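# Inspect aisle servers for an amber fault or dock

## Task

Look along the aisle for a server whose front display glows amber rather than blue. If one does, finish standing in front of its cabinet so that, viewed head-on, clearly and with nothing blocking it, that server fills the very centre of the head_camera image. The centre square, whose side equals the image height, should show the server from roughly its middle up to where its display starts. If no display is amber, finish parked squarely within the taped charging area, near the wall charger, with either your front or your back facing it. In both cases leave every object where it began and hold nothing. The robot must not fall or finish leaning, or the task fails. For the final second after the scene settles, the arm, the hand and the head must touch nothing, and the base must not touch anything movable such as a part, box, cart, lid or drawer; any such contact costs a deduction.

## Robot and tools

ROBOT. A Hello Robot Stretch 3 with one arm. It has a two-wheeled base, 0.33 m long and 0.34 m wide, which cannot drive sideways. A lift runs up a mast and a telescoping arm reaches out to the robot's right, ending in a wrist and gripper. To move the gripper forward or back, drive the base. Turning on the spot pivots about the point midway between the drive wheels, 0.05 m behind the front edge. With the arm retracted and the wrist folded, a turn sweeps a 0.28 m radius. An unfolded, level gripper reaches beyond that circle.

FRAMES. The base frame has its origin on the floor between the drive wheels, x forward, y left, z up. hand_pose is reported in this frame, at the point where the closed fingertips meet. The odometry frame is the base frame as it stood at the scene's start. Heading is positive to the left and runs from -3.142 to 3.142.

CAMERAS. head_camera (896x504 pinhole) and nav_camera (672x504 fisheye) are both on the head and are aimed by head_pan_rad and head_tilt_rad. wrist_camera is on the gripper. For this job, the head_camera image is what counts: the target server must sit in its central square.

TOOL execute_actions. It takes "actions", a list run in order. Each action may hold "robot", "steps" (1 to 450 control steps at 30 per second; 1 if omitted) and "until". {"steps": n} alone just waits. Inside "robot", give a single command, a list of up to 8 commands run one after another, or {"stop": true} to brake everything and clear the queue. A command can contain:
- "base": exactly one of {"translate_m": d}, a straight drive of d metres measured from where the base is when that command begins (forward positive, |d| at most 1), or {"rotate_rad": d}, an on-the-spot turn by d radians from the current heading (counter-clockwise/left positive, |d| at most 3.2). Both are offsets, not places.
- "joints": absolute targets, named one by one. Joints left out keep their previous target. lift_m is 0 to 1.1 m (arm height). arm_m is 0 to 0.52 m (extension). wrist_yaw_rad is -1.345 to 4.42 (0 points along the arm; 3.0 folds it over the base). wrist_pitch_rad is -1.57 to 0.451 (negative tips the fingers down). wrist_roll_rad is -2.911 to 2.911. gripper_m is -0.089 to 0.179 (larger means wider). head_pan_rad is -3.953 to 1.73 (0 faces forward, positive turns left, -1.57 faces along the arm). head_tilt_rad is -1.53 to 0.419 (negative looks down).
- "contact_limits": {"arm_m": effort percent 1 to 100}. This stops the arm once its motor effort reaches that level.
In a list, {"pause_s": s} waits up to 15 s. A queued command starts only after everything in the one before finishes "done"; other endings drop the rest. Any new command takes over at once.
"until" ends an action early. {"robot": {"status": "ended"}} waits until nothing is moving and no queue is running. You can also compare fields, e.g. {"lift_m": [">", 0.3]}. {"any": {"status": "ended"}} fires when the first motion ends. A call containing any invalid value is rejected entirely.

SPEED. The base is fast (0.30 m/s, 1.9 rad/s) only when stowed: lift_m under 0.30, arm_m under 0.03 and wrist_yaw_rad over 2.54. Otherwise it is capped at 0.10 m/s and 0.63 rad/s.

TOOL zoom_image. Give "camera" (head_camera, nav_camera or wrist_camera) and "region" [x0, y0, x1, y1] in pixels of that camera's latest image. The origin is top-left, and the region can be at most 504x504. Use it to tell amber displays from blue ones.

TOOL finished_scene. Give {"scene": n} to end that scene; this cannot be undone. Before calling it, wait until all motion has ended, since anything still moving gets braked and may stop short.

RESULTS. Each result gives one instant, with an image from each camera. base_status shows progress against the goal, e.g. "moving (translate_m +0.12 of +0.30)". joint_goals, joint_status and measured_speeds are reported per joint. Status words:
- done: reached within tolerance.
- off_target: held away from the goal, still pushing.
- contact_stop: the arm or lift pushed into something and went slack.
- time_out, stopped, not_commanded.
- torque_fault: a wrist servo has shut off for 10 s.
The line "refusals/queue/queue_left" tracks refused goals and the queue's state. Lines starting "refused:" or "dropped:" explain failures, counting from 0. "robot.on_its_own" reports goals the robot altered itself, slack or off joints, and base lean. lidar_m lists 12 distances in 30-degree sectors, counter-clockwise from straight ahead, taken 0.17 m above the floor. head_depth_mm and wrist_depth_mm are 7x7 median depth grids. base_odometry, turned_by_wheels/imu, base_tilt (degrees) and motor_effort (percent) are also given. Odometry counts wheel slip as travel.

CAUTIONS. Keep the arm stowed and the wrist folded while driving. Fold or unfold the wrist only with lift_m between 0.32 and 0.95, wrist_pitch_rad -0.4 and roll near 0. Avoid pushing the arm into fixed things when the gripper is high, since it can tip the robot. Avoid snagging furniture, especially when reversing; if you snag, undo the last motion in small steps. Do not bump servers, carts or anything else. At the finish, keep the arm, hand and head clear of everything and keep the base off movable items.

Each tool is called as name(argument=value, ...), one argument or row to a line, values as JSON.

## Session

execute_actions(
  actions=[],
)

Scene clock: 0.00 s.
robot.base_odometry: x=+0.000 y=+0.000 heading=+0.000 (m, m, rad; robot's odometry frame)
robot.turned_by_wheels: +0.000 (rad since the last result)
robot.turned_by_imu: +0.000 (rad since the last result)
robot.base_tilt: forward=+0.4 right=+2.5 (deg)
robot.lidar_m: 1.53 0.93 0.75 1.79 1.32 1.19 2.08 0.99 0.77 0.76 0.81 1.18
robot.head_depth_mm: 1406 1415 1421 1418 1423 1436 1432 / 1424 1436 1429 1441 1441 1439 1458 / 1457 1461 1447 1461 1471 1466 1469 / 1457 1482 1480 1483 1485 1488 1503 / 1488 1486 1497 1502 1519 1505 1511 / 1498 1525 1523 1516 1530 1535 1539 / 1531 1522 1533 1538 1545 1556 1561
robot.base_status: not_commanded
robot.joint_positions: lift_m=+0.580 arm_m=+0.000 wrist_yaw_rad=+2.795 wrist_pitch_rad=-0.549 wrist_roll_rad=-0.002 gripper_m=+0.037 head_pan_rad=+0.016 head_tilt_rad=+0.015
robot.joint_goals: lift_m=+0.580 arm_m=+0.000 wrist_yaw_rad=+2.795 wrist_pitch_rad=-0.549 wrist_roll_rad=-0.002 gripper_m=+0.037 head_pan_rad=+0.016 head_tilt_rad=+0.015
robot.joint_status: lift_m=not_commanded arm_m=not_commanded wrist_yaw_rad=not_commanded wrist_pitch_rad=not_commanded wrist_roll_rad=not_commanded gripper_m=not_commanded head_pan_rad=not_commanded head_tilt_rad=not_commanded
robot.measured_speeds: translate_m=+0.000 rotate_rad=+0.000 lift_m=+0.000 arm_m=+0.000 wrist_yaw_rad=+0.000 wrist_pitch_rad=+0.000 wrist_roll_rad=+0.000 head_pan_rad=+0.000 head_tilt_rad=+0.000
robot: refusals=0 queue=idle queue_left=0
robot.motor_effort: left_wheel=+0 right_wheel=+1 lift_m=+21 arm_m=+0 wrist_yaw_rad=+0 wrist_pitch_rad=+6 wrist_roll_rad=+0 gripper_m=+0 head_pan_rad=+1 head_tilt_rad=+1 (%)
robot.hand_pose: x=+0.0487 y=+0.0491 z=+0.5641 quat_wxyz=(+0.306, +0.702, +0.072, +0.638) (m; robot's base frame)
robot.wrist_depth_mm: - - - 759 787 874 926 / - - - 839 879 1000 - / - - - 976 - - - / - - - - - - - / 855 906 923 882 908 908 903 / 789 - - 764 767 763 766 / 668 664 682 680 682 680 680
pictures: head_camera (sideways: a quarter turn clockwise sets it upright), nav_camera (sideways: a quarter turn counterclockwise sets it upright), wrist_camera
Images, in order (width x height): head_camera 896x504, nav_camera 672x504, wrist_camera 644x364.

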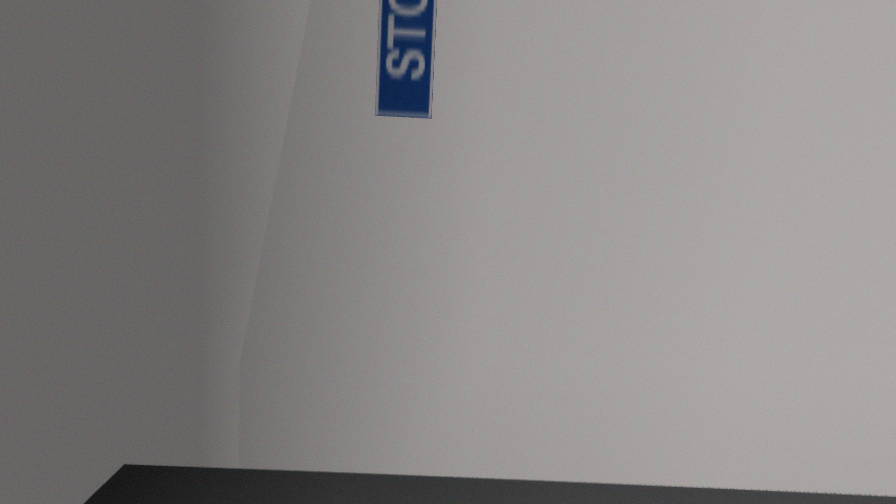

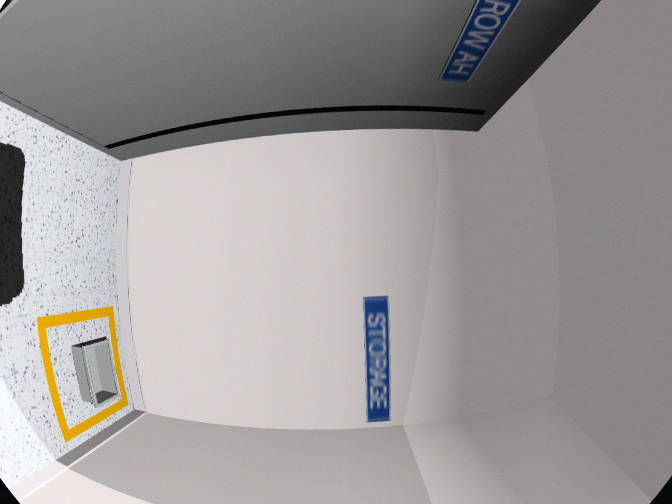

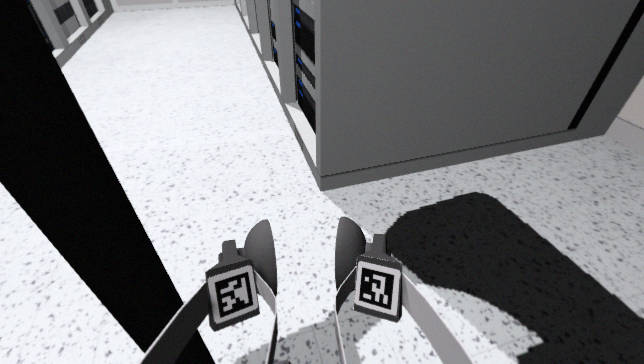

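execute_actions(
  actions=[
    {"robot": {"joints": {"head_pan_rad": 1.57, "head_tilt_rad": -0.2, "wrist_yaw_rad": 3.0, "wrist_pitch_rad": -0.4, "lift_m": 0.28}}, "steps": 450, "until": {"robot": {"status": "ended"}}},
  ],
)

Scene clock: 4.33 s.
robot.base_odometry: x=+0.000 y=+0.000 heading=+0.000 (m, m, rad; robot's odometry frame)
robot.turned_by_wheels: +0.000 (rad since the last result)
robot.turned_by_imu: +0.001 (rad since the last result)
robot.base_tilt: forward=+0.3 right=+2.5 (deg)
robot.lidar_m: 1.53 0.93 0.76 1.80 1.32 1.19 2.08 0.99 0.77 0.76 0.81 1.19
robot.head_depth_mm: 1588 1619 1215 1215 1253 1279 1216 / 3171 3260 2836 2420 2486 1948 1625 / 3387 3601 3786 3890 3141 2184 1670 / 3498 3614 3751 - 3090 2154 1671 / 3551 3645 3735 - 3033 2155 1667 / 3310 2844 2996 3160 2869 2120 1661 / 2287 2259 2328 2376 2443 2091 1637
robot.base_status: not_commanded
robot.joint_positions: lift_m=+0.280 arm_m=+0.000 wrist_yaw_rad=+2.998 wrist_pitch_rad=-0.421 wrist_roll_rad=-0.002 gripper_m=+0.037 head_pan_rad=+1.563 head_tilt_rad=-0.197
robot.joint_goals: lift_m=+0.280 arm_m=+0.000 wrist_yaw_rad=+3.000 wrist_pitch_rad=-0.400 wrist_roll_rad=-0.002 gripper_m=+0.037 head_pan_rad=+1.570 head_tilt_rad=-0.200
robot.joint_status: lift_m=done arm_m=not_commanded wrist_yaw_rad=done wrist_pitch_rad=done wrist_roll_rad=not_commanded gripper_m=not_commanded head_pan_rad=done head_tilt_rad=done
robot.measured_speeds: translate_m=+0.000 rotate_rad=+0.000 lift_m=+0.000 arm_m=+0.000 wrist_yaw_rad=+0.000 wrist_pitch_rad=+0.000 wrist_roll_rad=+0.000 head_pan_rad=+0.000 head_tilt_rad=+0.000
robot: refusals=0 queue=done queue_left=0
robot.motor_effort: left_wheel=+1(1) right_wheel=+1(1) lift_m=+18(24) arm_m=+0(0) wrist_yaw_rad=+2(4) wrist_pitch_rad=+12(12) wrist_roll_rad=+0(0) gripper_m=+0(1) head_pan_rad=+4(44) head_tilt_rad=-1(20) (%)
robot.hand_pose: x=+0.0108 y=+0.0771 z=+0.2923 quat_wxyz=(+0.197, +0.699, +0.098, +0.680) (m; robot's base frame)
robot.wrist_depth_mm: - - - - 706 700 715 / - - - - 771 783 818 / - - - - 828 834 882 / 760 743 767 755 766 770 751 / 610 605 649 613 595 592 609 / 505 499 - 520 509 495 501 / 448 - - - 428 433 423
pictures: head_camera (sideways: a quarter turn clockwise sets it upright), nav_camera (sideways: a quarter turn counterclockwise sets it upright), wrist_camera
camera_calibration (this result's frames):
head_camera: T_world_to_cam=[[0.0508791, -0.191873, -0.9801, 1.30246], [-0.99849, -0.0301366, -0.045934, 0.0712381], [-0.0207234, 0.980957, -0.193116, 0.209472], [0, 0, 0, 1]] pos_world=[0.00920354, 0.0465706, 1.32026]
nav_camera: T_world_to_cam=[[0.0459438, 0.21674, 0.975148, -1.22504], [0.998149, -0.0488957, -0.0361598, 0.0963543], [0.0398433, 0.975004, -0.218585, 0.24142], [0, 0, 0, 1]] pos_world=[-0.0495119, 0.0348416, 1.25085]
wrist_camera: T_world_to_cam=[[0.980635, -0.195808, -0.00368134, -0.00419425], [-0.104968, -0.50964, -0.853961, 0.330292], [0.165336, 0.837811, -0.520324, 0.254493], [0, 0, 0, 1]] pos_world=[-0.00329382, -0.0457084, 0.41446]
Images, in order (width x height): head_camera 896x504, nav_camera 672x504, wrist_camera 644x364.

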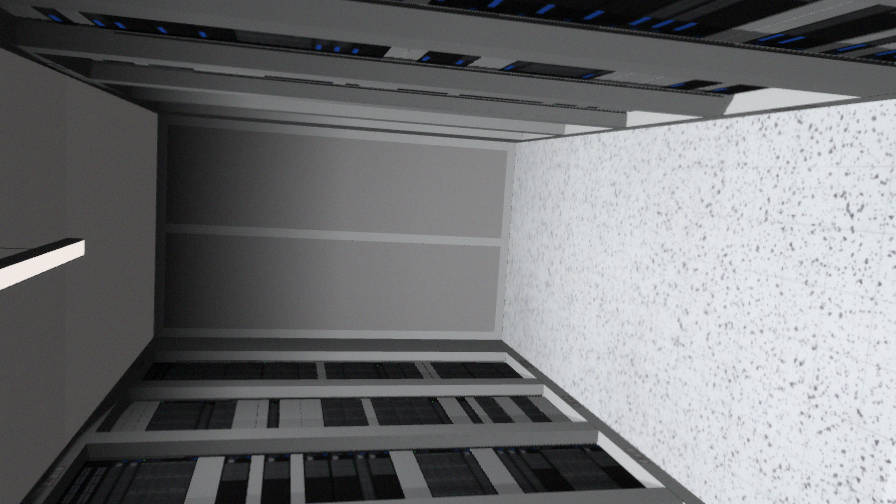

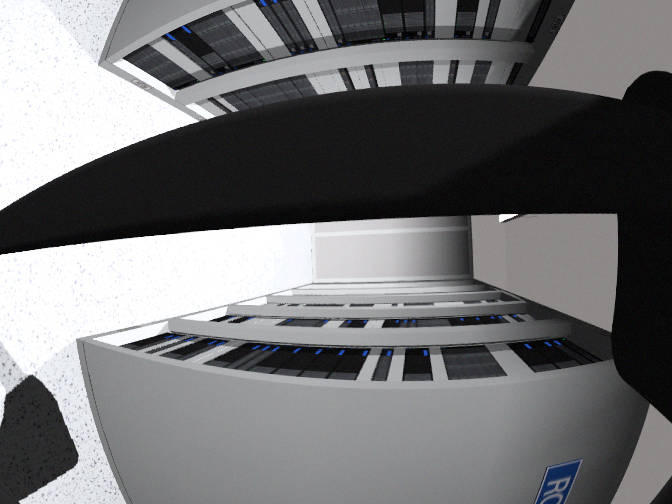

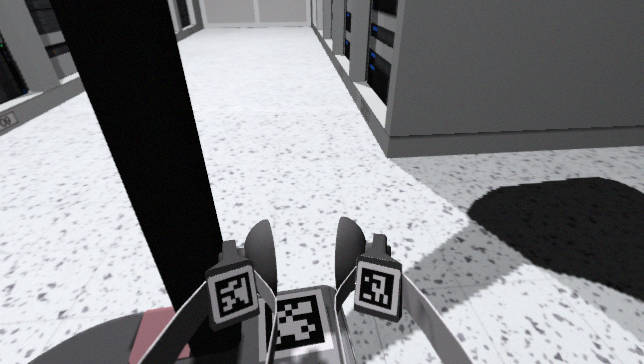

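execute_actions(
  actions=[
    {"robot": [{"base": {"rotate_rad": 1.8}, "joints": {"head_pan_rad": -0.9, "head_tilt_rad": -0.15}}, {"base": {"translate_m": 1.0}}, {"base": {"rotate_rad": -0.32}}], "steps": 450, "until": {"robot": {"status": "ended"}}},
  ],
)

Scene clock: 17.37 s.
robot.base_odometry: x=-0.227 y=+0.974 heading=+1.480 (m, m, rad; robot's odometry frame)
robot.turned_by_wheels: +1.480 (rad since the last result)
robot.turned_by_imu: +1.467 (rad since the last result)
robot.base_tilt: forward=+0.5 right=+2.6 (deg)
robot.lidar_m: 2.18 1.01 0.72 0.71 0.68 1.78 1.71 1.77 0.58 0.60 0.62 0.85
robot.head_depth_mm: 548 563 577 592 606 620 637 / 533 552 573 595 627 654 683 / 569 586 600 619 637 656 678 / 686 706 726 750 775 798 825 / 748 772 795 822 850 877 917 / 821 851 879 915 949 986 1022 / 888 923 952 988 1028 1075 1114
robot.base_status: done (rotate_rad -0.3199 of -0.3200)
robot.joint_positions: lift_m=+0.280 arm_m=+0.000 wrist_yaw_rad=+2.999 wrist_pitch_rad=-0.420 wrist_roll_rad=-0.002 gripper_m=+0.037 head_pan_rad=-0.893 head_tilt_rad=-0.161
robot.joint_goals: lift_m=+0.280 arm_m=+0.000 wrist_yaw_rad=+3.000 wrist_pitch_rad=-0.400 wrist_roll_rad=-0.002 gripper_m=+0.037 head_pan_rad=-0.900 head_tilt_rad=-0.150
robot.joint_status: lift_m=done arm_m=not_commanded wrist_yaw_rad=done wrist_pitch_rad=done wrist_roll_rad=not_commanded gripper_m=not_commanded head_pan_rad=done head_tilt_rad=done
robot.measured_speeds: translate_m=+0.000 rotate_rad=+0.000 lift_m=+0.000 arm_m=+0.000 wrist_yaw_rad=+0.000 wrist_pitch_rad=+0.000 wrist_roll_rad=+0.000 head_pan_rad=+0.000 head_tilt_rad=+0.000
robot: refusals=0 queue=done queue_left=0
robot.motor_effort: left_wheel=+2(10) right_wheel=-1(13) lift_m=+18(18) arm_m=+0(0) wrist_yaw_rad=+2(2) wrist_pitch_rad=+11(12) wrist_roll_rad=+0(0) gripper_m=+0(0) head_pan_rad=-3(41) head_tilt_rad=+4(11) (%)
robot.hand_pose: x=+0.0107 y=+0.0771 z=+0.2924 quat_wxyz=(+0.197, +0.699, +0.098, +0.680) (m; robot's base frame)
robot.wrist_depth_mm: - - 644 682 690 748 786 / - - 694 762 756 846 826 / - - 757 771 815 890 913 / 754 747 751 752 750 758 746 / 593 605 634 600 602 603 603 / 499 504 - 516 504 497 500 / 436 - - - 428 419 427
pictures: head_camera (sideways: a quarter turn clockwise sets it upright), nav_camera (sideways: a quarter turn counterclockwise sets it upright), wrist_camera
camera_calibration (this result's frames):
head_camera: T_world_to_cam=[[-0.138608, 0.0886853, -0.986368, 1.31182], [0.75494, 0.654088, -0.0472775, 0.0622935], [0.640979, -0.751202, -0.157614, 0.159224], [0, 0, 0, 1]] pos_world=[0.0327428, -0.0374757, 1.32198]
nav_camera: T_world_to_cam=[[0.0794979, -0.169353, 0.982344, -1.23466], [-0.802817, -0.595038, -0.0376136, 0.109235], [0.590902, -0.785652, -0.183264, 0.192083], [0, 0, 0, 1]] pos_world=[0.0723459, 0.00681545, 1.25217]
wrist_camera: T_world_to_cam=[[0.980769, -0.195135, -0.00370908, -0.00408669], [-0.104556, -0.509275, -0.854229, 0.330439], [0.164801, 0.838189, -0.519884, 0.25436], [0, 0, 0, 1]] pos_world=[-0.00336119, -0.0457152, 0.414494]
Images, in order (width x height): head_camera 896x504, nav_camera 672x504, wrist_camera 644x364.

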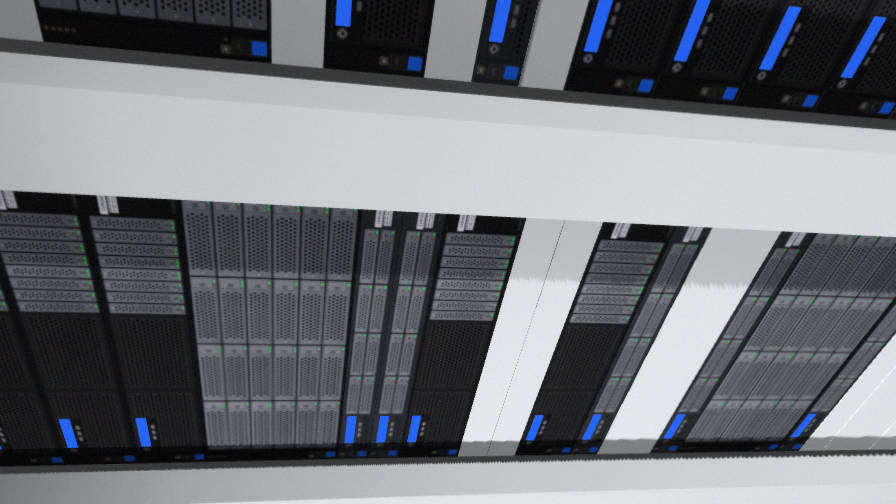

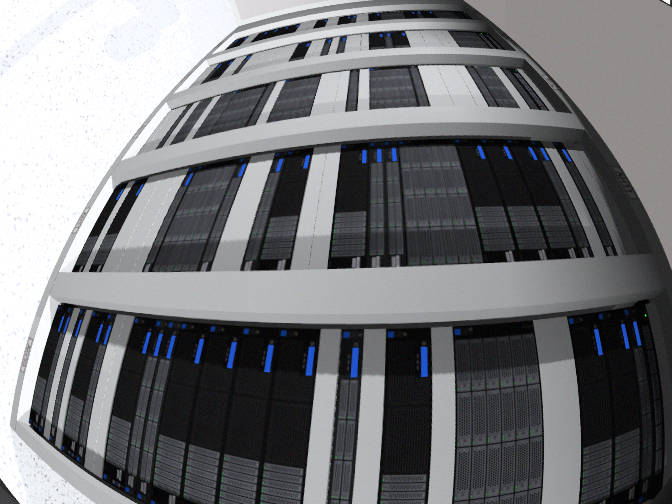

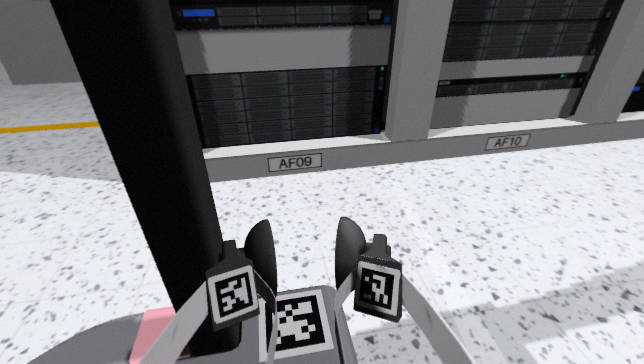

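zoom_image(
  camera="nav_camera",
  region=[100, 0, 600, 180],
)

zoom_image(
  camera="nav_camera",
  region=[0, 140, 340, 400],
)

zoom_image(
  camera="nav_camera",
  region=[400, 120, 672, 400],
)

Region (100, 0, 600, 180) of nav_camera's 672x504 image, scaled by 1.008, with more detail than that image has; it fills the top 181 rows of this view, and the rest is white.

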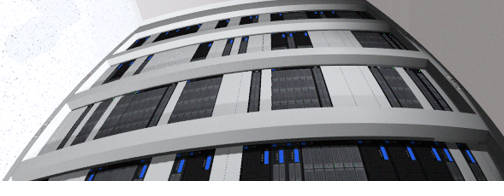

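Region (0, 140, 340, 400) of nav_camera's 672x504 image, scaled by 1.482, with more detail than that image has; it fills the top 385 rows of this view, and the rest is white.

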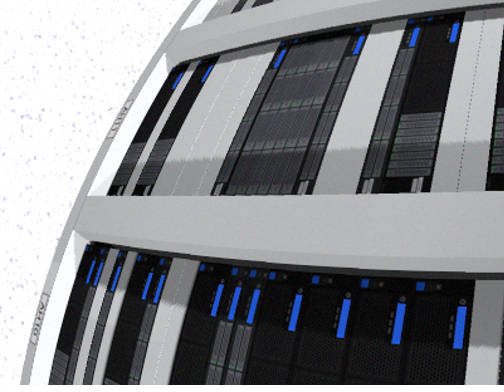

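Region (400, 120, 672, 400) of nav_camera's 672x504 image, scaled by 1.800, with more detail than that image has; it fills the left 490 columns of this view, and the rest is white.

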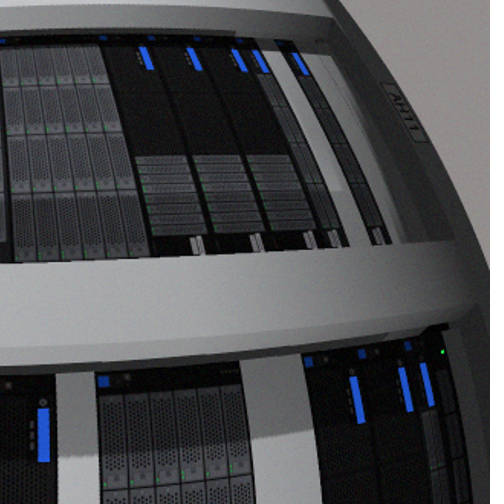

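zoom_image(
  camera="nav_camera",
  region=[180, 0, 360, 100],
)

zoom_image(
  camera="nav_camera",
  region=[350, 0, 540, 100],
)

Region (180, 0, 360, 100) of nav_camera's 672x504 image, scaled by 2.800, with more detail than that image has.

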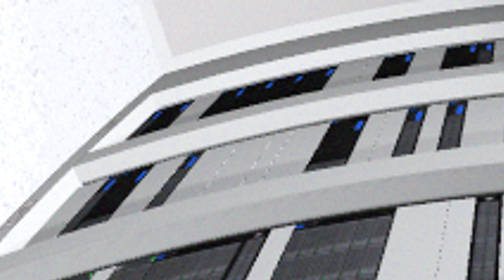

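Region (350, 0, 540, 100) of nav_camera's 672x504 image, scaled by 2.653, with more detail than that image has; it fills the top 265 rows of this view, and the rest is white.

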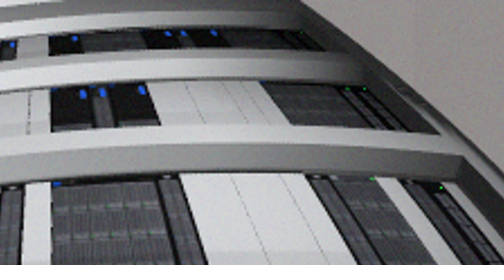

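execute_actions(
  actions=[
    {"robot": [{"base": {"translate_m": 1.0}, "joints": {"head_pan_rad": -0.8}}, {"base": {"translate_m": 1.0}}, {"base": {"rotate_rad": 3.14}, "joints": {"head_pan_rad": -1.05}}], "steps": 450, "until": {"robot": {"queue_left": ["<=", 1], "translate_m": [">", 0.2]}}},
  ],
)

execute_actions(
  actions=[
    {"steps": 450, "until": {"robot": {"status": "ended"}}},
  ],
)

Scene clock: 25.90 s.
robot.base_odometry: x=-0.136 y=+1.970 heading=+1.480 (m, m, rad; robot's odometry frame)
robot.turned_by_wheels: +0.000 (rad since the last result)
robot.turned_by_imu: +0.007 (rad since the last result)
robot.base_tilt: forward=+0.4 right=+2.5 (deg)
robot.lidar_m: 2.00 1.02 0.74 0.66 0.74 0.93 2.71 0.80 0.62 0.54 0.62 0.76
robot.head_depth_mm: 572 582 594 609 623 638 653 / 618 632 648 665 679 694 714 / 654 672 700 720 748 767 792 / 665 685 703 727 754 778 815 / 822 846 872 905 930 964 1000 / 921 952 993 1025 1071 1106 1155 / 1032 1061 1101 1149 1193 1241 1295
robot.base_status: done (translate_m +1.0000 of +1.0000)
robot.joint_positions: lift_m=+0.280 arm_m=+0.000 wrist_yaw_rad=+2.999 wrist_pitch_rad=-0.420 wrist_roll_rad=-0.002 gripper_m=+0.037 head_pan_rad=-0.807 head_tilt_rad=-0.161
robot.joint_goals: lift_m=+0.280 arm_m=+0.000 wrist_yaw_rad=+3.000 wrist_pitch_rad=-0.400 wrist_roll_rad=-0.002 gripper_m=+0.037 head_pan_rad=-0.800 head_tilt_rad=-0.150
robot.joint_status: lift_m=done arm_m=not_commanded wrist_yaw_rad=done wrist_pitch_rad=done wrist_roll_rad=not_commanded gripper_m=not_commanded head_pan_rad=done head_tilt_rad=done
robot.measured_speeds: translate_m=+0.000 rotate_rad=+0.000 lift_m=+0.000 arm_m=+0.000 wrist_yaw_rad=+0.000 wrist_pitch_rad=+0.000 wrist_roll_rad=+0.000 head_pan_rad=+0.000 head_tilt_rad=+0.000
robot: refusals=0 queue=running queue_left=1
robot.motor_effort: left_wheel=+2(12) right_wheel=-1(7) lift_m=+18(18) arm_m=+0(0) wrist_yaw_rad=+2(2) wrist_pitch_rad=+11(11) wrist_roll_rad=+0(0) gripper_m=+1(1) head_pan_rad=+4(12) head_tilt_rad=+5(5) (%)
robot.hand_pose: x=+0.0107 y=+0.0771 z=+0.2924 quat_wxyz=(+0.197, +0.699, +0.098, +0.680) (m; robot's base frame)
robot.wrist_depth_mm: 597 - 622 685 722 740 791 / 638 - 669 747 773 776 896 / 695 - 730 788 834 871 933 / 693 713 748 752 758 731 761 / 600 608 623 610 615 597 604 / 502 505 - 518 516 499 496 / 445 - - - 425 426 424
pictures: head_camera (sideways: a quarter turn clockwise sets it upright), nav_camera (sideways: a quarter turn counterclockwise sets it upright), wrist_camera
camera_calibration (this result's frames):
head_camera: T_world_to_cam=[[-0.145688, 0.0763661, -0.986379, 1.31188], [0.695783, 0.716694, -0.0472799, 0.0626575], [0.703321, -0.693194, -0.157548, 0.158757], [0, 0, 0, 1]] pos_world=[0.0358715, -0.03504, 1.32198]
nav_camera: T_world_to_cam=[[0.0937468, -0.161827, 0.982356, -1.23476], [-0.748566, -0.661993, -0.0376163, 0.108907], [0.6564, -0.731832, -0.183198, 0.191598], [0, 0, 0, 1]] pos_world=[0.0715148, 0.012495, 1.25217]
wrist_camera: T_world_to_cam=[[0.980784, -0.195062, -0.00371512, -0.00407332], [-0.104505, -0.509185, -0.854289, 0.330477], [0.164748, 0.838261, -0.519785, 0.254328], [0, 0, 0, 1]] pos_world=[-0.00336843, -0.0457134, 0.414504]
Images, in order (width x height): head_camera 896x504, nav_camera 672x504, wrist_camera 644x364.

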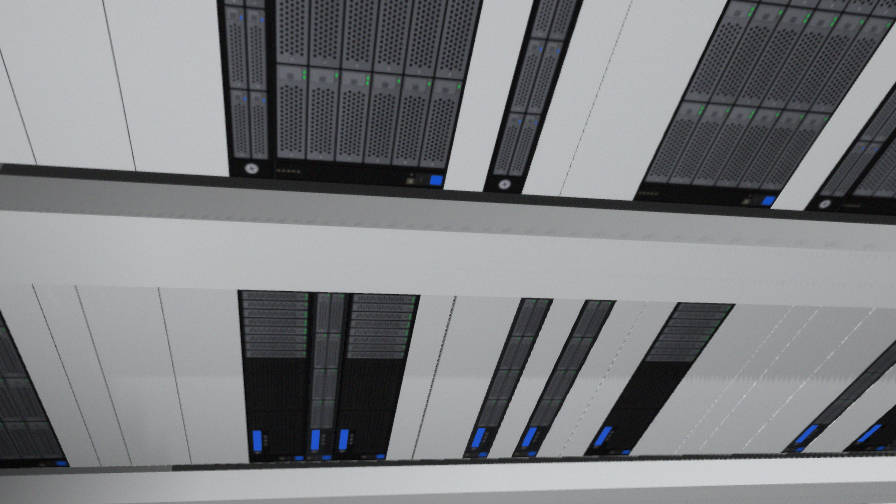

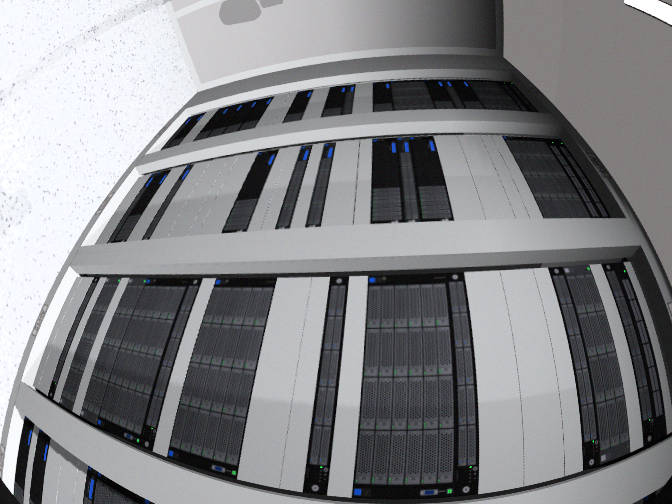

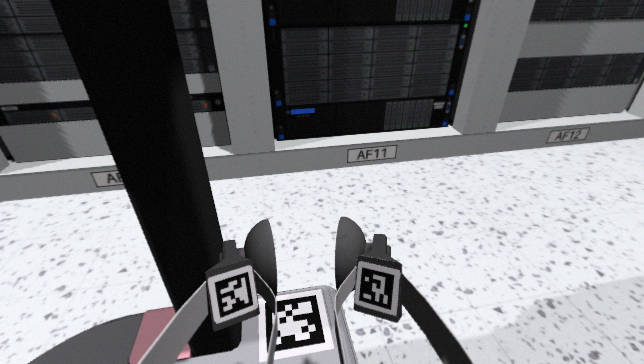

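Scene clock: 34.23 s.
robot.base_odometry: x=-0.046 y=+2.966 heading=-1.663 (m, m, rad; robot's odometry frame)
robot.turned_by_wheels: +3.140 (rad since the last result)
robot.turned_by_imu: +3.110 (rad since the last result)
robot.base_tilt: forward=+0.4 right=+2.4 (deg)
robot.lidar_m: 2.28 0.86 0.62 0.55 0.55 0.82 1.00 0.97 0.70 0.67 0.74 1.00
robot.head_depth_mm: 621 638 655 670 690 711 731 / 653 671 691 709 730 753 778 / 689 708 728 753 777 802 826 / 673 695 722 750 779 818 851 / 772 796 822 783 813 842 873 / 825 852 882 918 952 991 1025 / 882 914 955 989 1037 1076 1118
robot.base_status: done (rotate_rad +3.1399 of +3.1400)
robot.joint_positions: lift_m=+0.280 arm_m=+0.000 wrist_yaw_rad=+2.999 wrist_pitch_rad=-0.420 wrist_roll_rad=-0.002 gripper_m=+0.037 head_pan_rad=-1.043 head_tilt_rad=-0.161
robot.joint_goals: lift_m=+0.280 arm_m=+0.000 wrist_yaw_rad=+3.000 wrist_pitch_rad=-0.400 wrist_roll_rad=-0.002 gripper_m=+0.037 head_pan_rad=-1.050 head_tilt_rad=-0.150
robot.joint_status: lift_m=done arm_m=not_commanded wrist_yaw_rad=done wrist_pitch_rad=done wrist_roll_rad=not_commanded gripper_m=not_commanded head_pan_rad=done head_tilt_rad=done
robot.measured_speeds: translate_m=+0.000 rotate_rad=+0.000 lift_m=+0.000 arm_m=+0.000 wrist_yaw_rad=+0.000 wrist_pitch_rad=+0.000 wrist_roll_rad=+0.000 head_pan_rad=+0.000 head_tilt_rad=+0.000
robot: refusals=0 queue=done queue_left=0
robot.motor_effort: left_wheel=-1(11) right_wheel=+3(15) lift_m=+18(18) arm_m=-1(0) wrist_yaw_rad=+1(1) wrist_pitch_rad=+11(11) wrist_roll_rad=+0(0) gripper_m=+0(1) head_pan_rad=-3(22) head_tilt_rad=+5(5) (%)
robot.hand_pose: x=+0.0107 y=+0.0771 z=+0.2924 quat_wxyz=(+0.197, +0.699, +0.098, +0.680) (m; robot's base frame)
robot.wrist_depth_mm: 488 - 542 571 611 602 689 / 524 - 587 608 661 693 740 / 573 - 636 682 709 760 826 / 602 617 671 691 710 755 748 / 589 619 620 600 610 606 590 / 503 497 - 518 505 495 490 / 443 - - - 428 420 424
pictures: head_camera (sideways: a quarter turn clockwise sets it upright), nav_camera (sideways: a quarter turn counterclockwise sets it upright), wrist_camera
camera_calibration (this result's frames):
head_camera: T_world_to_cam=[[-0.123749, 0.108312, -0.986385, 1.31175], [0.844201, 0.533937, -0.0472813, 0.0617539], [0.521546, -0.838558, -0.157511, 0.159818], [0, 0, 0, 1]] pos_world=[0.026843, -0.0410342, 1.32199]
nav_camera: T_world_to_cam=[[0.0532488, -0.179242, 0.982363, -1.23453], [-0.882713, -0.468403, -0.0376177, 0.109727], [0.466885, -0.865142, -0.183161, 0.192706], [0, 0, 0, 1]] pos_world=[0.0726232, -0.00316411, 1.25218]
wrist_camera: T_world_to_cam=[[0.98079, -0.195032, -0.0037185, -0.0040756], [-0.104484, -0.509147, -0.854314, 0.330472], [0.164725, 0.838291, -0.519744, 0.254349], [0, 0, 0, 1]] pos_world=[-0.00337145, -0.0457548, 0.414508]
Images, in order (width x height): head_camera 896x504, nav_camera 672x504, wrist_camera 644x364.

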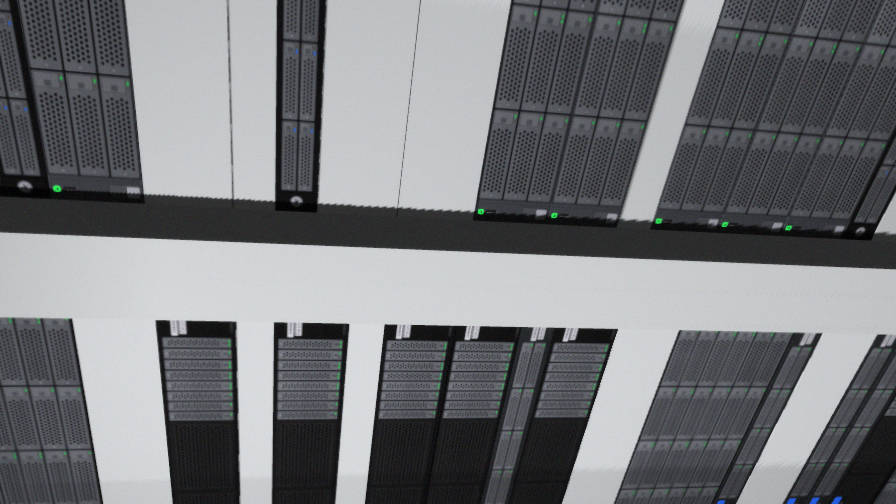

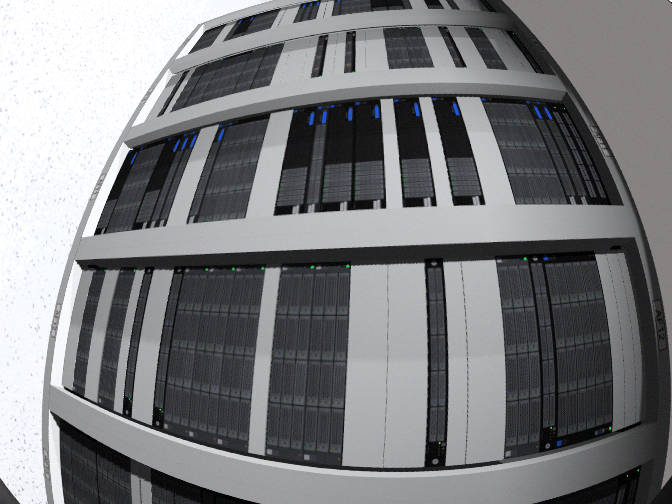

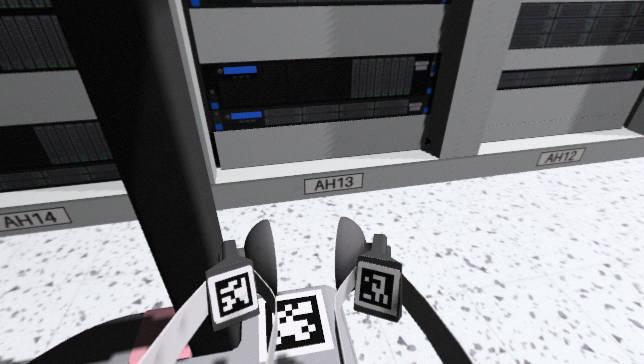

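execute_actions(
  actions=[
    {"robot": {"joints": {"head_pan_rad": -1.9}}, "steps": 450, "until": {"robot": {"status": "ended"}}},
  ],
)

Scene clock: 35.57 s.
robot.base_odometry: x=-0.046 y=+2.966 heading=-1.663 (m, m, rad; robot's odometry frame)
robot.turned_by_wheels: +0.000 (rad since the last result)
robot.turned_by_imu: +0.000 (rad since the last result)
robot.base_tilt: forward=+0.6 right=+2.6 (deg)
robot.lidar_m: 2.28 0.86 0.62 0.55 0.55 0.82 1.00 0.97 0.69 0.67 0.74 1.00
robot.head_depth_mm: 716 744 777 809 847 889 932 / 693 717 748 781 815 852 900 / 669 696 723 753 784 823 855 / 597 620 695 724 753 791 823 / 576 595 620 644 670 696 727 / 610 632 651 674 700 729 759 / 595 613 637 658 682 710 739
robot.base_status: done (rotate_rad +3.1399 of +3.1400)
robot.joint_positions: lift_m=+0.280 arm_m=+0.000 wrist_yaw_rad=+2.999 wrist_pitch_rad=-0.420 wrist_roll_rad=-0.002 gripper_m=+0.037 head_pan_rad=-1.893 head_tilt_rad=-0.161
robot.joint_goals: lift_m=+0.280 arm_m=+0.000 wrist_yaw_rad=+3.000 wrist_pitch_rad=-0.400 wrist_roll_rad=-0.002 gripper_m=+0.037 head_pan_rad=-1.900 head_tilt_rad=-0.150
robot.joint_status: lift_m=done arm_m=not_commanded wrist_yaw_rad=done wrist_pitch_rad=done wrist_roll_rad=not_commanded gripper_m=not_commanded head_pan_rad=done head_tilt_rad=done
robot.measured_speeds: translate_m=+0.000 rotate_rad=+0.000 lift_m=+0.000 arm_m=+0.000 wrist_yaw_rad=+0.000 wrist_pitch_rad=+0.000 wrist_roll_rad=+0.000 head_pan_rad=+0.000 head_tilt_rad=+0.000
robot: refusals=0 queue=done queue_left=0
robot.motor_effort: left_wheel=-1(1) right_wheel=+3(3) lift_m=+18(18) arm_m=-1(1) wrist_yaw_rad=+1(1) wrist_pitch_rad=+11(11) wrist_roll_rad=+0(0) gripper_m=+0(0) head_pan_rad=-3(43) head_tilt_rad=+5(5) (%)
robot.hand_pose: x=+0.0107 y=+0.0771 z=+0.2924 quat_wxyz=(+0.197, +0.699, +0.098, +0.680) (m; robot's base frame)
robot.wrist_depth_mm: 493 - 551 573 611 596 694 / 525 - 589 629 671 694 755 / 571 - 640 678 704 777 804 / 608 620 670 682 716 758 748 / 586 604 631 602 606 591 595 / 504 506 - 522 511 494 495 / 439 - - - 428 422 426
pictures: head_camera (sideways: a quarter turn clockwise sets it upright), nav_camera (sideways: a quarter turn counterclockwise sets it upright), wrist_camera
camera_calibration (this result's frames):
head_camera: T_world_to_cam=[[-0.000384052, 0.164454, -0.986385, 1.311], [0.958439, -0.281352, -0.0472813, 0.0610571], [-0.285297, -0.945408, -0.157511, 0.16474], [0, 0, 0, 1]] pos_world=[-0.0110163, -0.0426744, 1.32199]
nav_camera: T_world_to_cam=[[-0.0994367, -0.158352, 0.982363, -1.23359], [-0.93466, 0.353548, -0.0376177, 0.110044], [-0.341356, -0.921916, -0.183161, 0.197636], [0, 0, 0, 1]] pos_world=[0.0476538, -0.0520446, 1.25218]
wrist_camera: T_world_to_cam=[[0.98079, -0.195032, -0.00371857, -0.00407558], [-0.104484, -0.509147, -0.854314, 0.330472], [0.164725, 0.838291, -0.519744, 0.254349], [0, 0, 0, 1]] pos_world=[-0.00337144, -0.0457548, 0.414508]
Images, in order (width x height): head_camera 896x504, nav_camera 672x504, wrist_camera 644x364.

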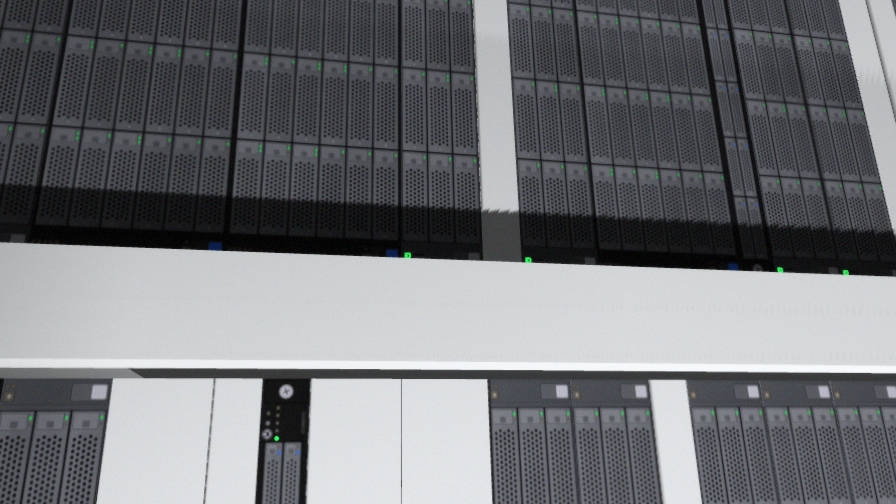

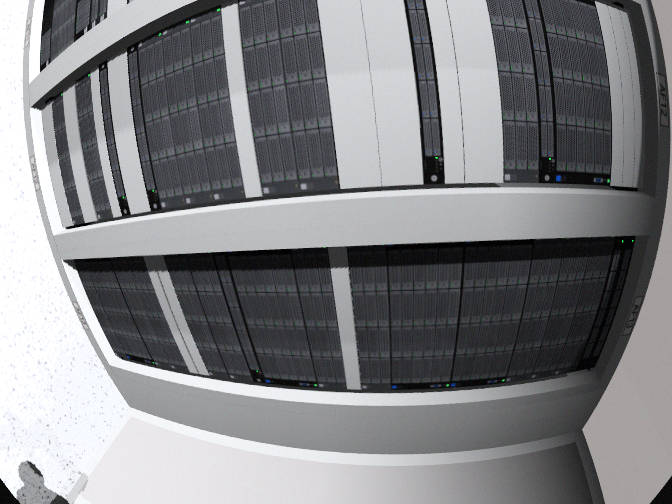

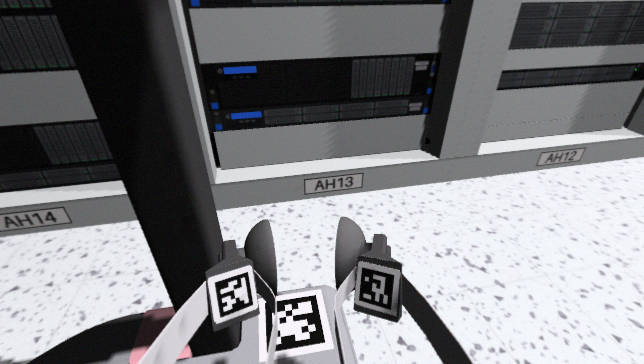

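execute_actions(
  actions=[
    {"robot": {"joints": {"head_pan_rad": -3.7}}, "steps": 450, "until": {"robot": {"status": "ended"}}},
  ],
)

Scene clock: 37.93 s.
robot.base_odometry: x=-0.046 y=+2.966 heading=-1.663 (m, m, rad; robot's odometry frame)
robot.turned_by_wheels: +0.000 (rad since the last result)
robot.turned_by_imu: +0.001 (rad since the last result)
robot.base_tilt: forward=+0.3 right=+2.5 (deg)
robot.lidar_m: 2.28 0.86 0.62 0.55 0.55 0.82 1.00 0.97 0.69 0.67 0.74 1.00
robot.head_depth_mm: 685 697 706 719 729 741 757 / 769 780 794 813 826 843 858 / 793 816 844 882 902 935 967 / 918 939 961 985 1013 1037 1071 / 965 1005 1043 1082 1127 1163 1217 / 921 946 983 1015 1059 1102 1146 / 877 903 936 966 1000 1039 1082
robot.base_status: done (rotate_rad +3.1399 of +3.1400)
robot.joint_positions: lift_m=+0.280 arm_m=+0.000 wrist_yaw_rad=+2.999 wrist_pitch_rad=-0.420 wrist_roll_rad=-0.002 gripper_m=+0.037 head_pan_rad=-3.693 head_tilt_rad=-0.161
robot.joint_goals: lift_m=+0.280 arm_m=+0.000 wrist_yaw_rad=+3.000 wrist_pitch_rad=-0.400 wrist_roll_rad=-0.002 gripper_m=+0.037 head_pan_rad=-3.700 head_tilt_rad=-0.150
robot.joint_status: lift_m=done arm_m=not_commanded wrist_yaw_rad=done wrist_pitch_rad=done wrist_roll_rad=not_commanded gripper_m=not_commanded head_pan_rad=done head_tilt_rad=done
robot.measured_speeds: translate_m=+0.000 rotate_rad=+0.000 lift_m=+0.000 arm_m=+0.000 wrist_yaw_rad=+0.000 wrist_pitch_rad=+0.000 wrist_roll_rad=+0.000 head_pan_rad=+0.000 head_tilt_rad=+0.000
robot: refusals=0 queue=done queue_left=0
robot.motor_effort: left_wheel=-2(2) right_wheel=+3(3) lift_m=+18(18) arm_m=-1(0) wrist_yaw_rad=+1(2) wrist_pitch_rad=+11(11) wrist_roll_rad=+0(0) gripper_m=+1(1) head_pan_rad=-4(39) head_tilt_rad=+5(5) (%)
robot.hand_pose: x=+0.0106 y=+0.0771 z=+0.2924 quat_wxyz=(+0.197, +0.699, +0.098, +0.680) (m; robot's base frame)
robot.wrist_depth_mm: 489 - 544 575 611 600 685 / 531 - 582 627 666 706 761 / 566 - 628 677 713 768 817 / 605 617 661 689 719 751 732 / 586 598 624 595 614 588 605 / 505 498 - 525 515 497 499 / 446 - - - 421 431 424
pictures: head_camera (sideways: a quarter turn clockwise sets it upright), nav_camera (sideways: a quarter turn counterclockwise sets it upright), wrist_camera
camera_calibration (this result's frames):
head_camera: T_world_to_cam=[[0.160241, -0.0369902, -0.986385, 1.31002], [-0.491752, -0.86945, -0.0472813, 0.0699032], [-0.855864, 0.492633, -0.157511, 0.16822], [0, 0, 0, 1]] pos_world=[-0.0315695, 0.0263643, 1.32199]
nav_camera: T_world_to_cam=[[-0.131619, 0.132814, 0.982363, -1.2334], [0.556658, 0.82989, -0.0376177, 0.100947], [-0.820249, 0.541889, -0.183162, 0.200558], [0, 0, 0, 1]] pos_world=[-0.0540245, -0.0286424, 1.25218]
wrist_camera: T_world_to_cam=[[0.98079, -0.195031, -0.00371847, -0.00407554], [-0.104483, -0.509147, -0.854314, 0.330471], [0.164725, 0.838291, -0.519744, 0.254349], [0, 0, 0, 1]] pos_world=[-0.00337149, -0.0457548, 0.414508]
Images, in order (width x height): head_camera 896x504, nav_camera 672x504, wrist_camera 644x364.

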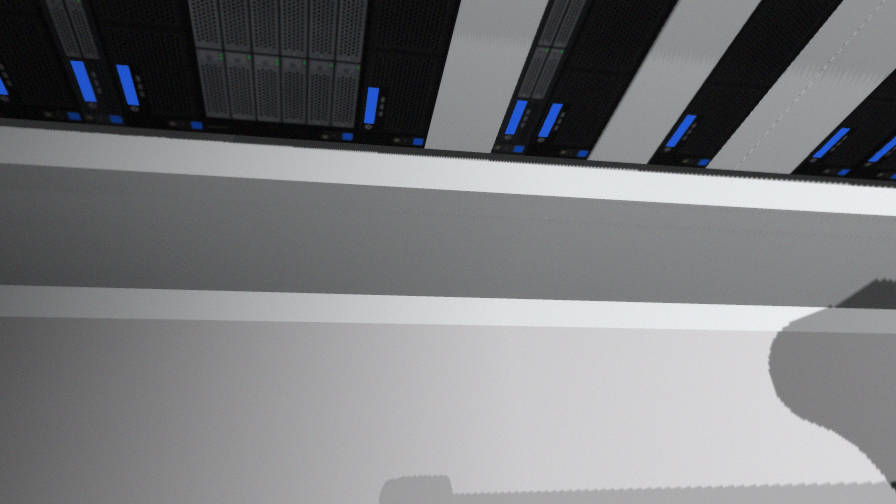

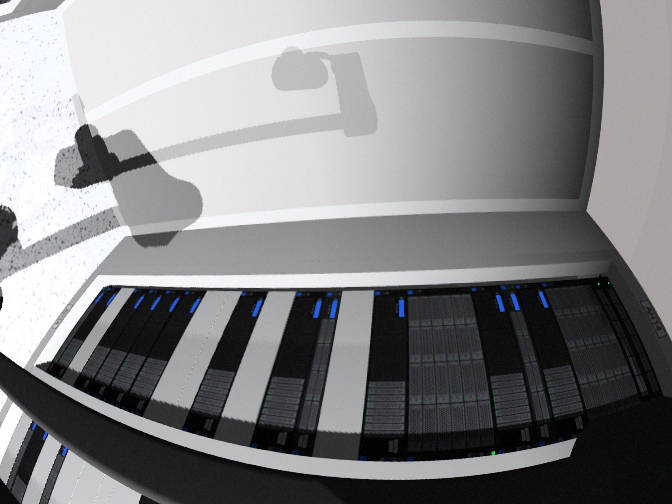

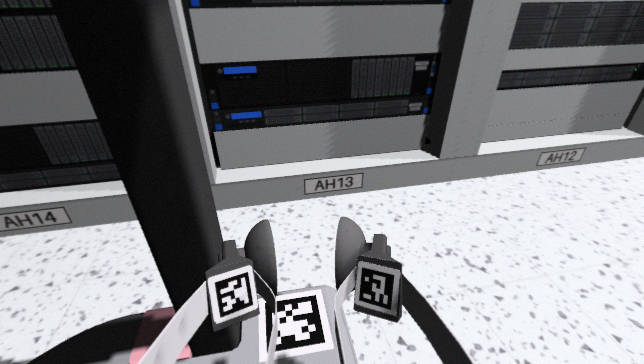

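execute_actions(
  actions=[
    {"robot": [{"base": {"translate_m": 1.0}, "joints": {"head_pan_rad": -0.8}}, {"base": {"translate_m": 0.6}}], "steps": 450, "until": {"robot": {"status": "ended"}}},
  ],
)

Scene clock: 47.47 s.
robot.base_odometry: x=-0.194 y=+1.372 heading=-1.663 (m, m, rad; robot's odometry frame)
robot.turned_by_wheels: +0.000 (rad since the last result)
robot.turned_by_imu: +0.010 (rad since the last result)
robot.base_tilt: forward=+0.3 right=+2.4 (deg)
robot.lidar_m: 2.11 0.82 0.65 0.57 0.65 0.79 2.31 0.99 0.72 0.63 0.71 0.88
robot.head_depth_mm: 657 675 690 703 717 733 750 / 714 729 746 763 783 808 827 / 761 785 814 834 858 883 913 / 2409 799 819 852 879 919 960 / 2415 2484 2570 2667 2759 2273 1731 / 2217 2269 2355 2466 2526 2243 1722 / 2061 2114 2172 2243 2322 2245 1718
robot.base_status: done (translate_m +0.6000 of +0.6000)
robot.joint_positions: lift_m=+0.280 arm_m=+0.000 wrist_yaw_rad=+2.999 wrist_pitch_rad=-0.420 wrist_roll_rad=-0.002 gripper_m=+0.037 head_pan_rad=-0.807 head_tilt_rad=-0.160
robot.joint_goals: lift_m=+0.280 arm_m=+0.000 wrist_yaw_rad=+3.000 wrist_pitch_rad=-0.400 wrist_roll_rad=-0.002 gripper_m=+0.037 head_pan_rad=-0.800 head_tilt_rad=-0.150
robot.joint_status: lift_m=done arm_m=not_commanded wrist_yaw_rad=done wrist_pitch_rad=done wrist_roll_rad=not_commanded gripper_m=not_commanded head_pan_rad=done head_tilt_rad=done
robot.measured_speeds: translate_m=+0.000 rotate_rad=+0.000 lift_m=+0.000 arm_m=+0.000 wrist_yaw_rad=+0.000 wrist_pitch_rad=+0.000 wrist_roll_rad=+0.000 head_pan_rad=+0.000 head_tilt_rad=+0.000
robot: refusals=0 queue=done queue_left=0
robot.motor_effort: left_wheel=-1(9) right_wheel=+3(13) lift_m=+18(18) arm_m=-1(0) wrist_yaw_rad=+1(1) wrist_pitch_rad=+11(11) wrist_roll_rad=+0(0) gripper_m=+1(0) head_pan_rad=+3(40) head_tilt_rad=+5(5) (%)
robot.hand_pose: x=+0.0106 y=+0.0771 z=+0.2924 quat_wxyz=(+0.197, +0.699, +0.098, +0.680) (m; robot's base frame)
robot.wrist_depth_mm: 528 - 564 596 644 663 - / 556 - 601 654 699 719 - / 608 - 672 701 772 778 - / 636 643 676 718 733 754 742 / 604 614 623 595 601 600 603 / 511 502 - 514 512 496 496 / 442 - - - 430 425 425
pictures: head_camera (sideways: a quarter turn clockwise sets it upright), nav_camera (sideways: a quarter turn counterclockwise sets it upright), wrist_camera
camera_calibration (this result's frames):
head_camera: T_world_to_cam=[[-0.145303, 0.075959, -0.986467, 1.31199], [0.695785, 0.716691, -0.0473005, 0.0626844], [0.703399, -0.693242, -0.156988, 0.158028], [0, 0, 0, 1]] pos_world=[0.0358644, -0.0350311, 1.32201]
nav_camera: T_world_to_cam=[[0.0933656, -0.161423, 0.982459, -1.2349], [-0.748536, -0.662025, -0.0376387, 0.108936], [0.656489, -0.731891, -0.182641, 0.190872], [0, 0, 0, 1]] pos_world=[0.071534, 0.0124761, 1.2522]
wrist_camera: T_world_to_cam=[[0.980798, -0.194991, -0.00372099, -0.00406858], [-0.104458, -0.509114, -0.854337, 0.330486], [0.164694, 0.838321, -0.519706, 0.254336], [0, 0, 0, 1]] pos_world=[-0.00337545, -0.0457538, 0.414511]
Images, in order (width x height): head_camera 896x504, nav_camera 672x504, wrist_camera 644x364.

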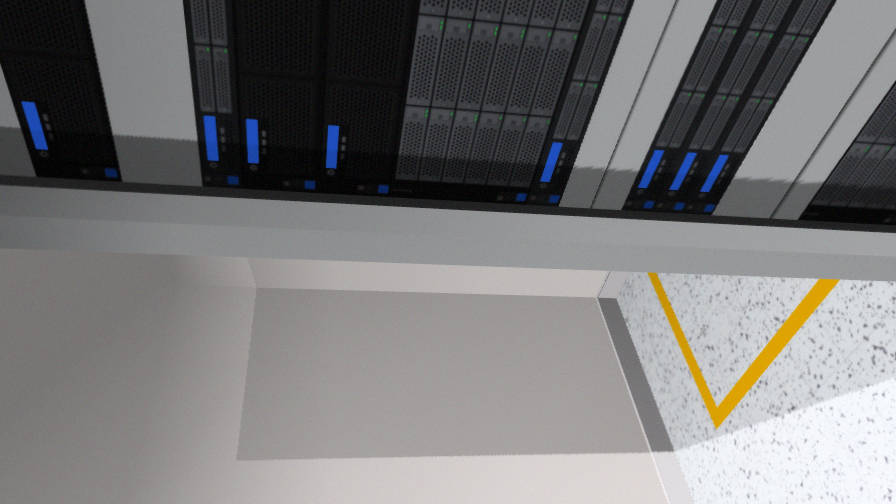

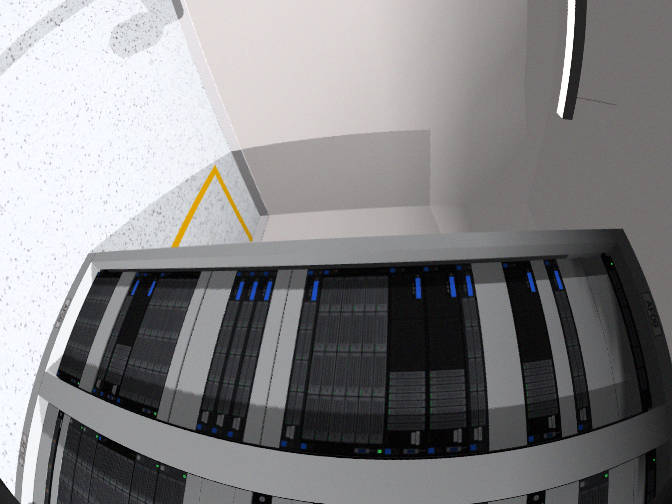

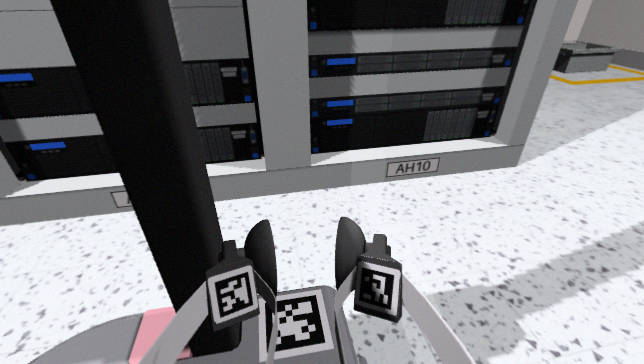

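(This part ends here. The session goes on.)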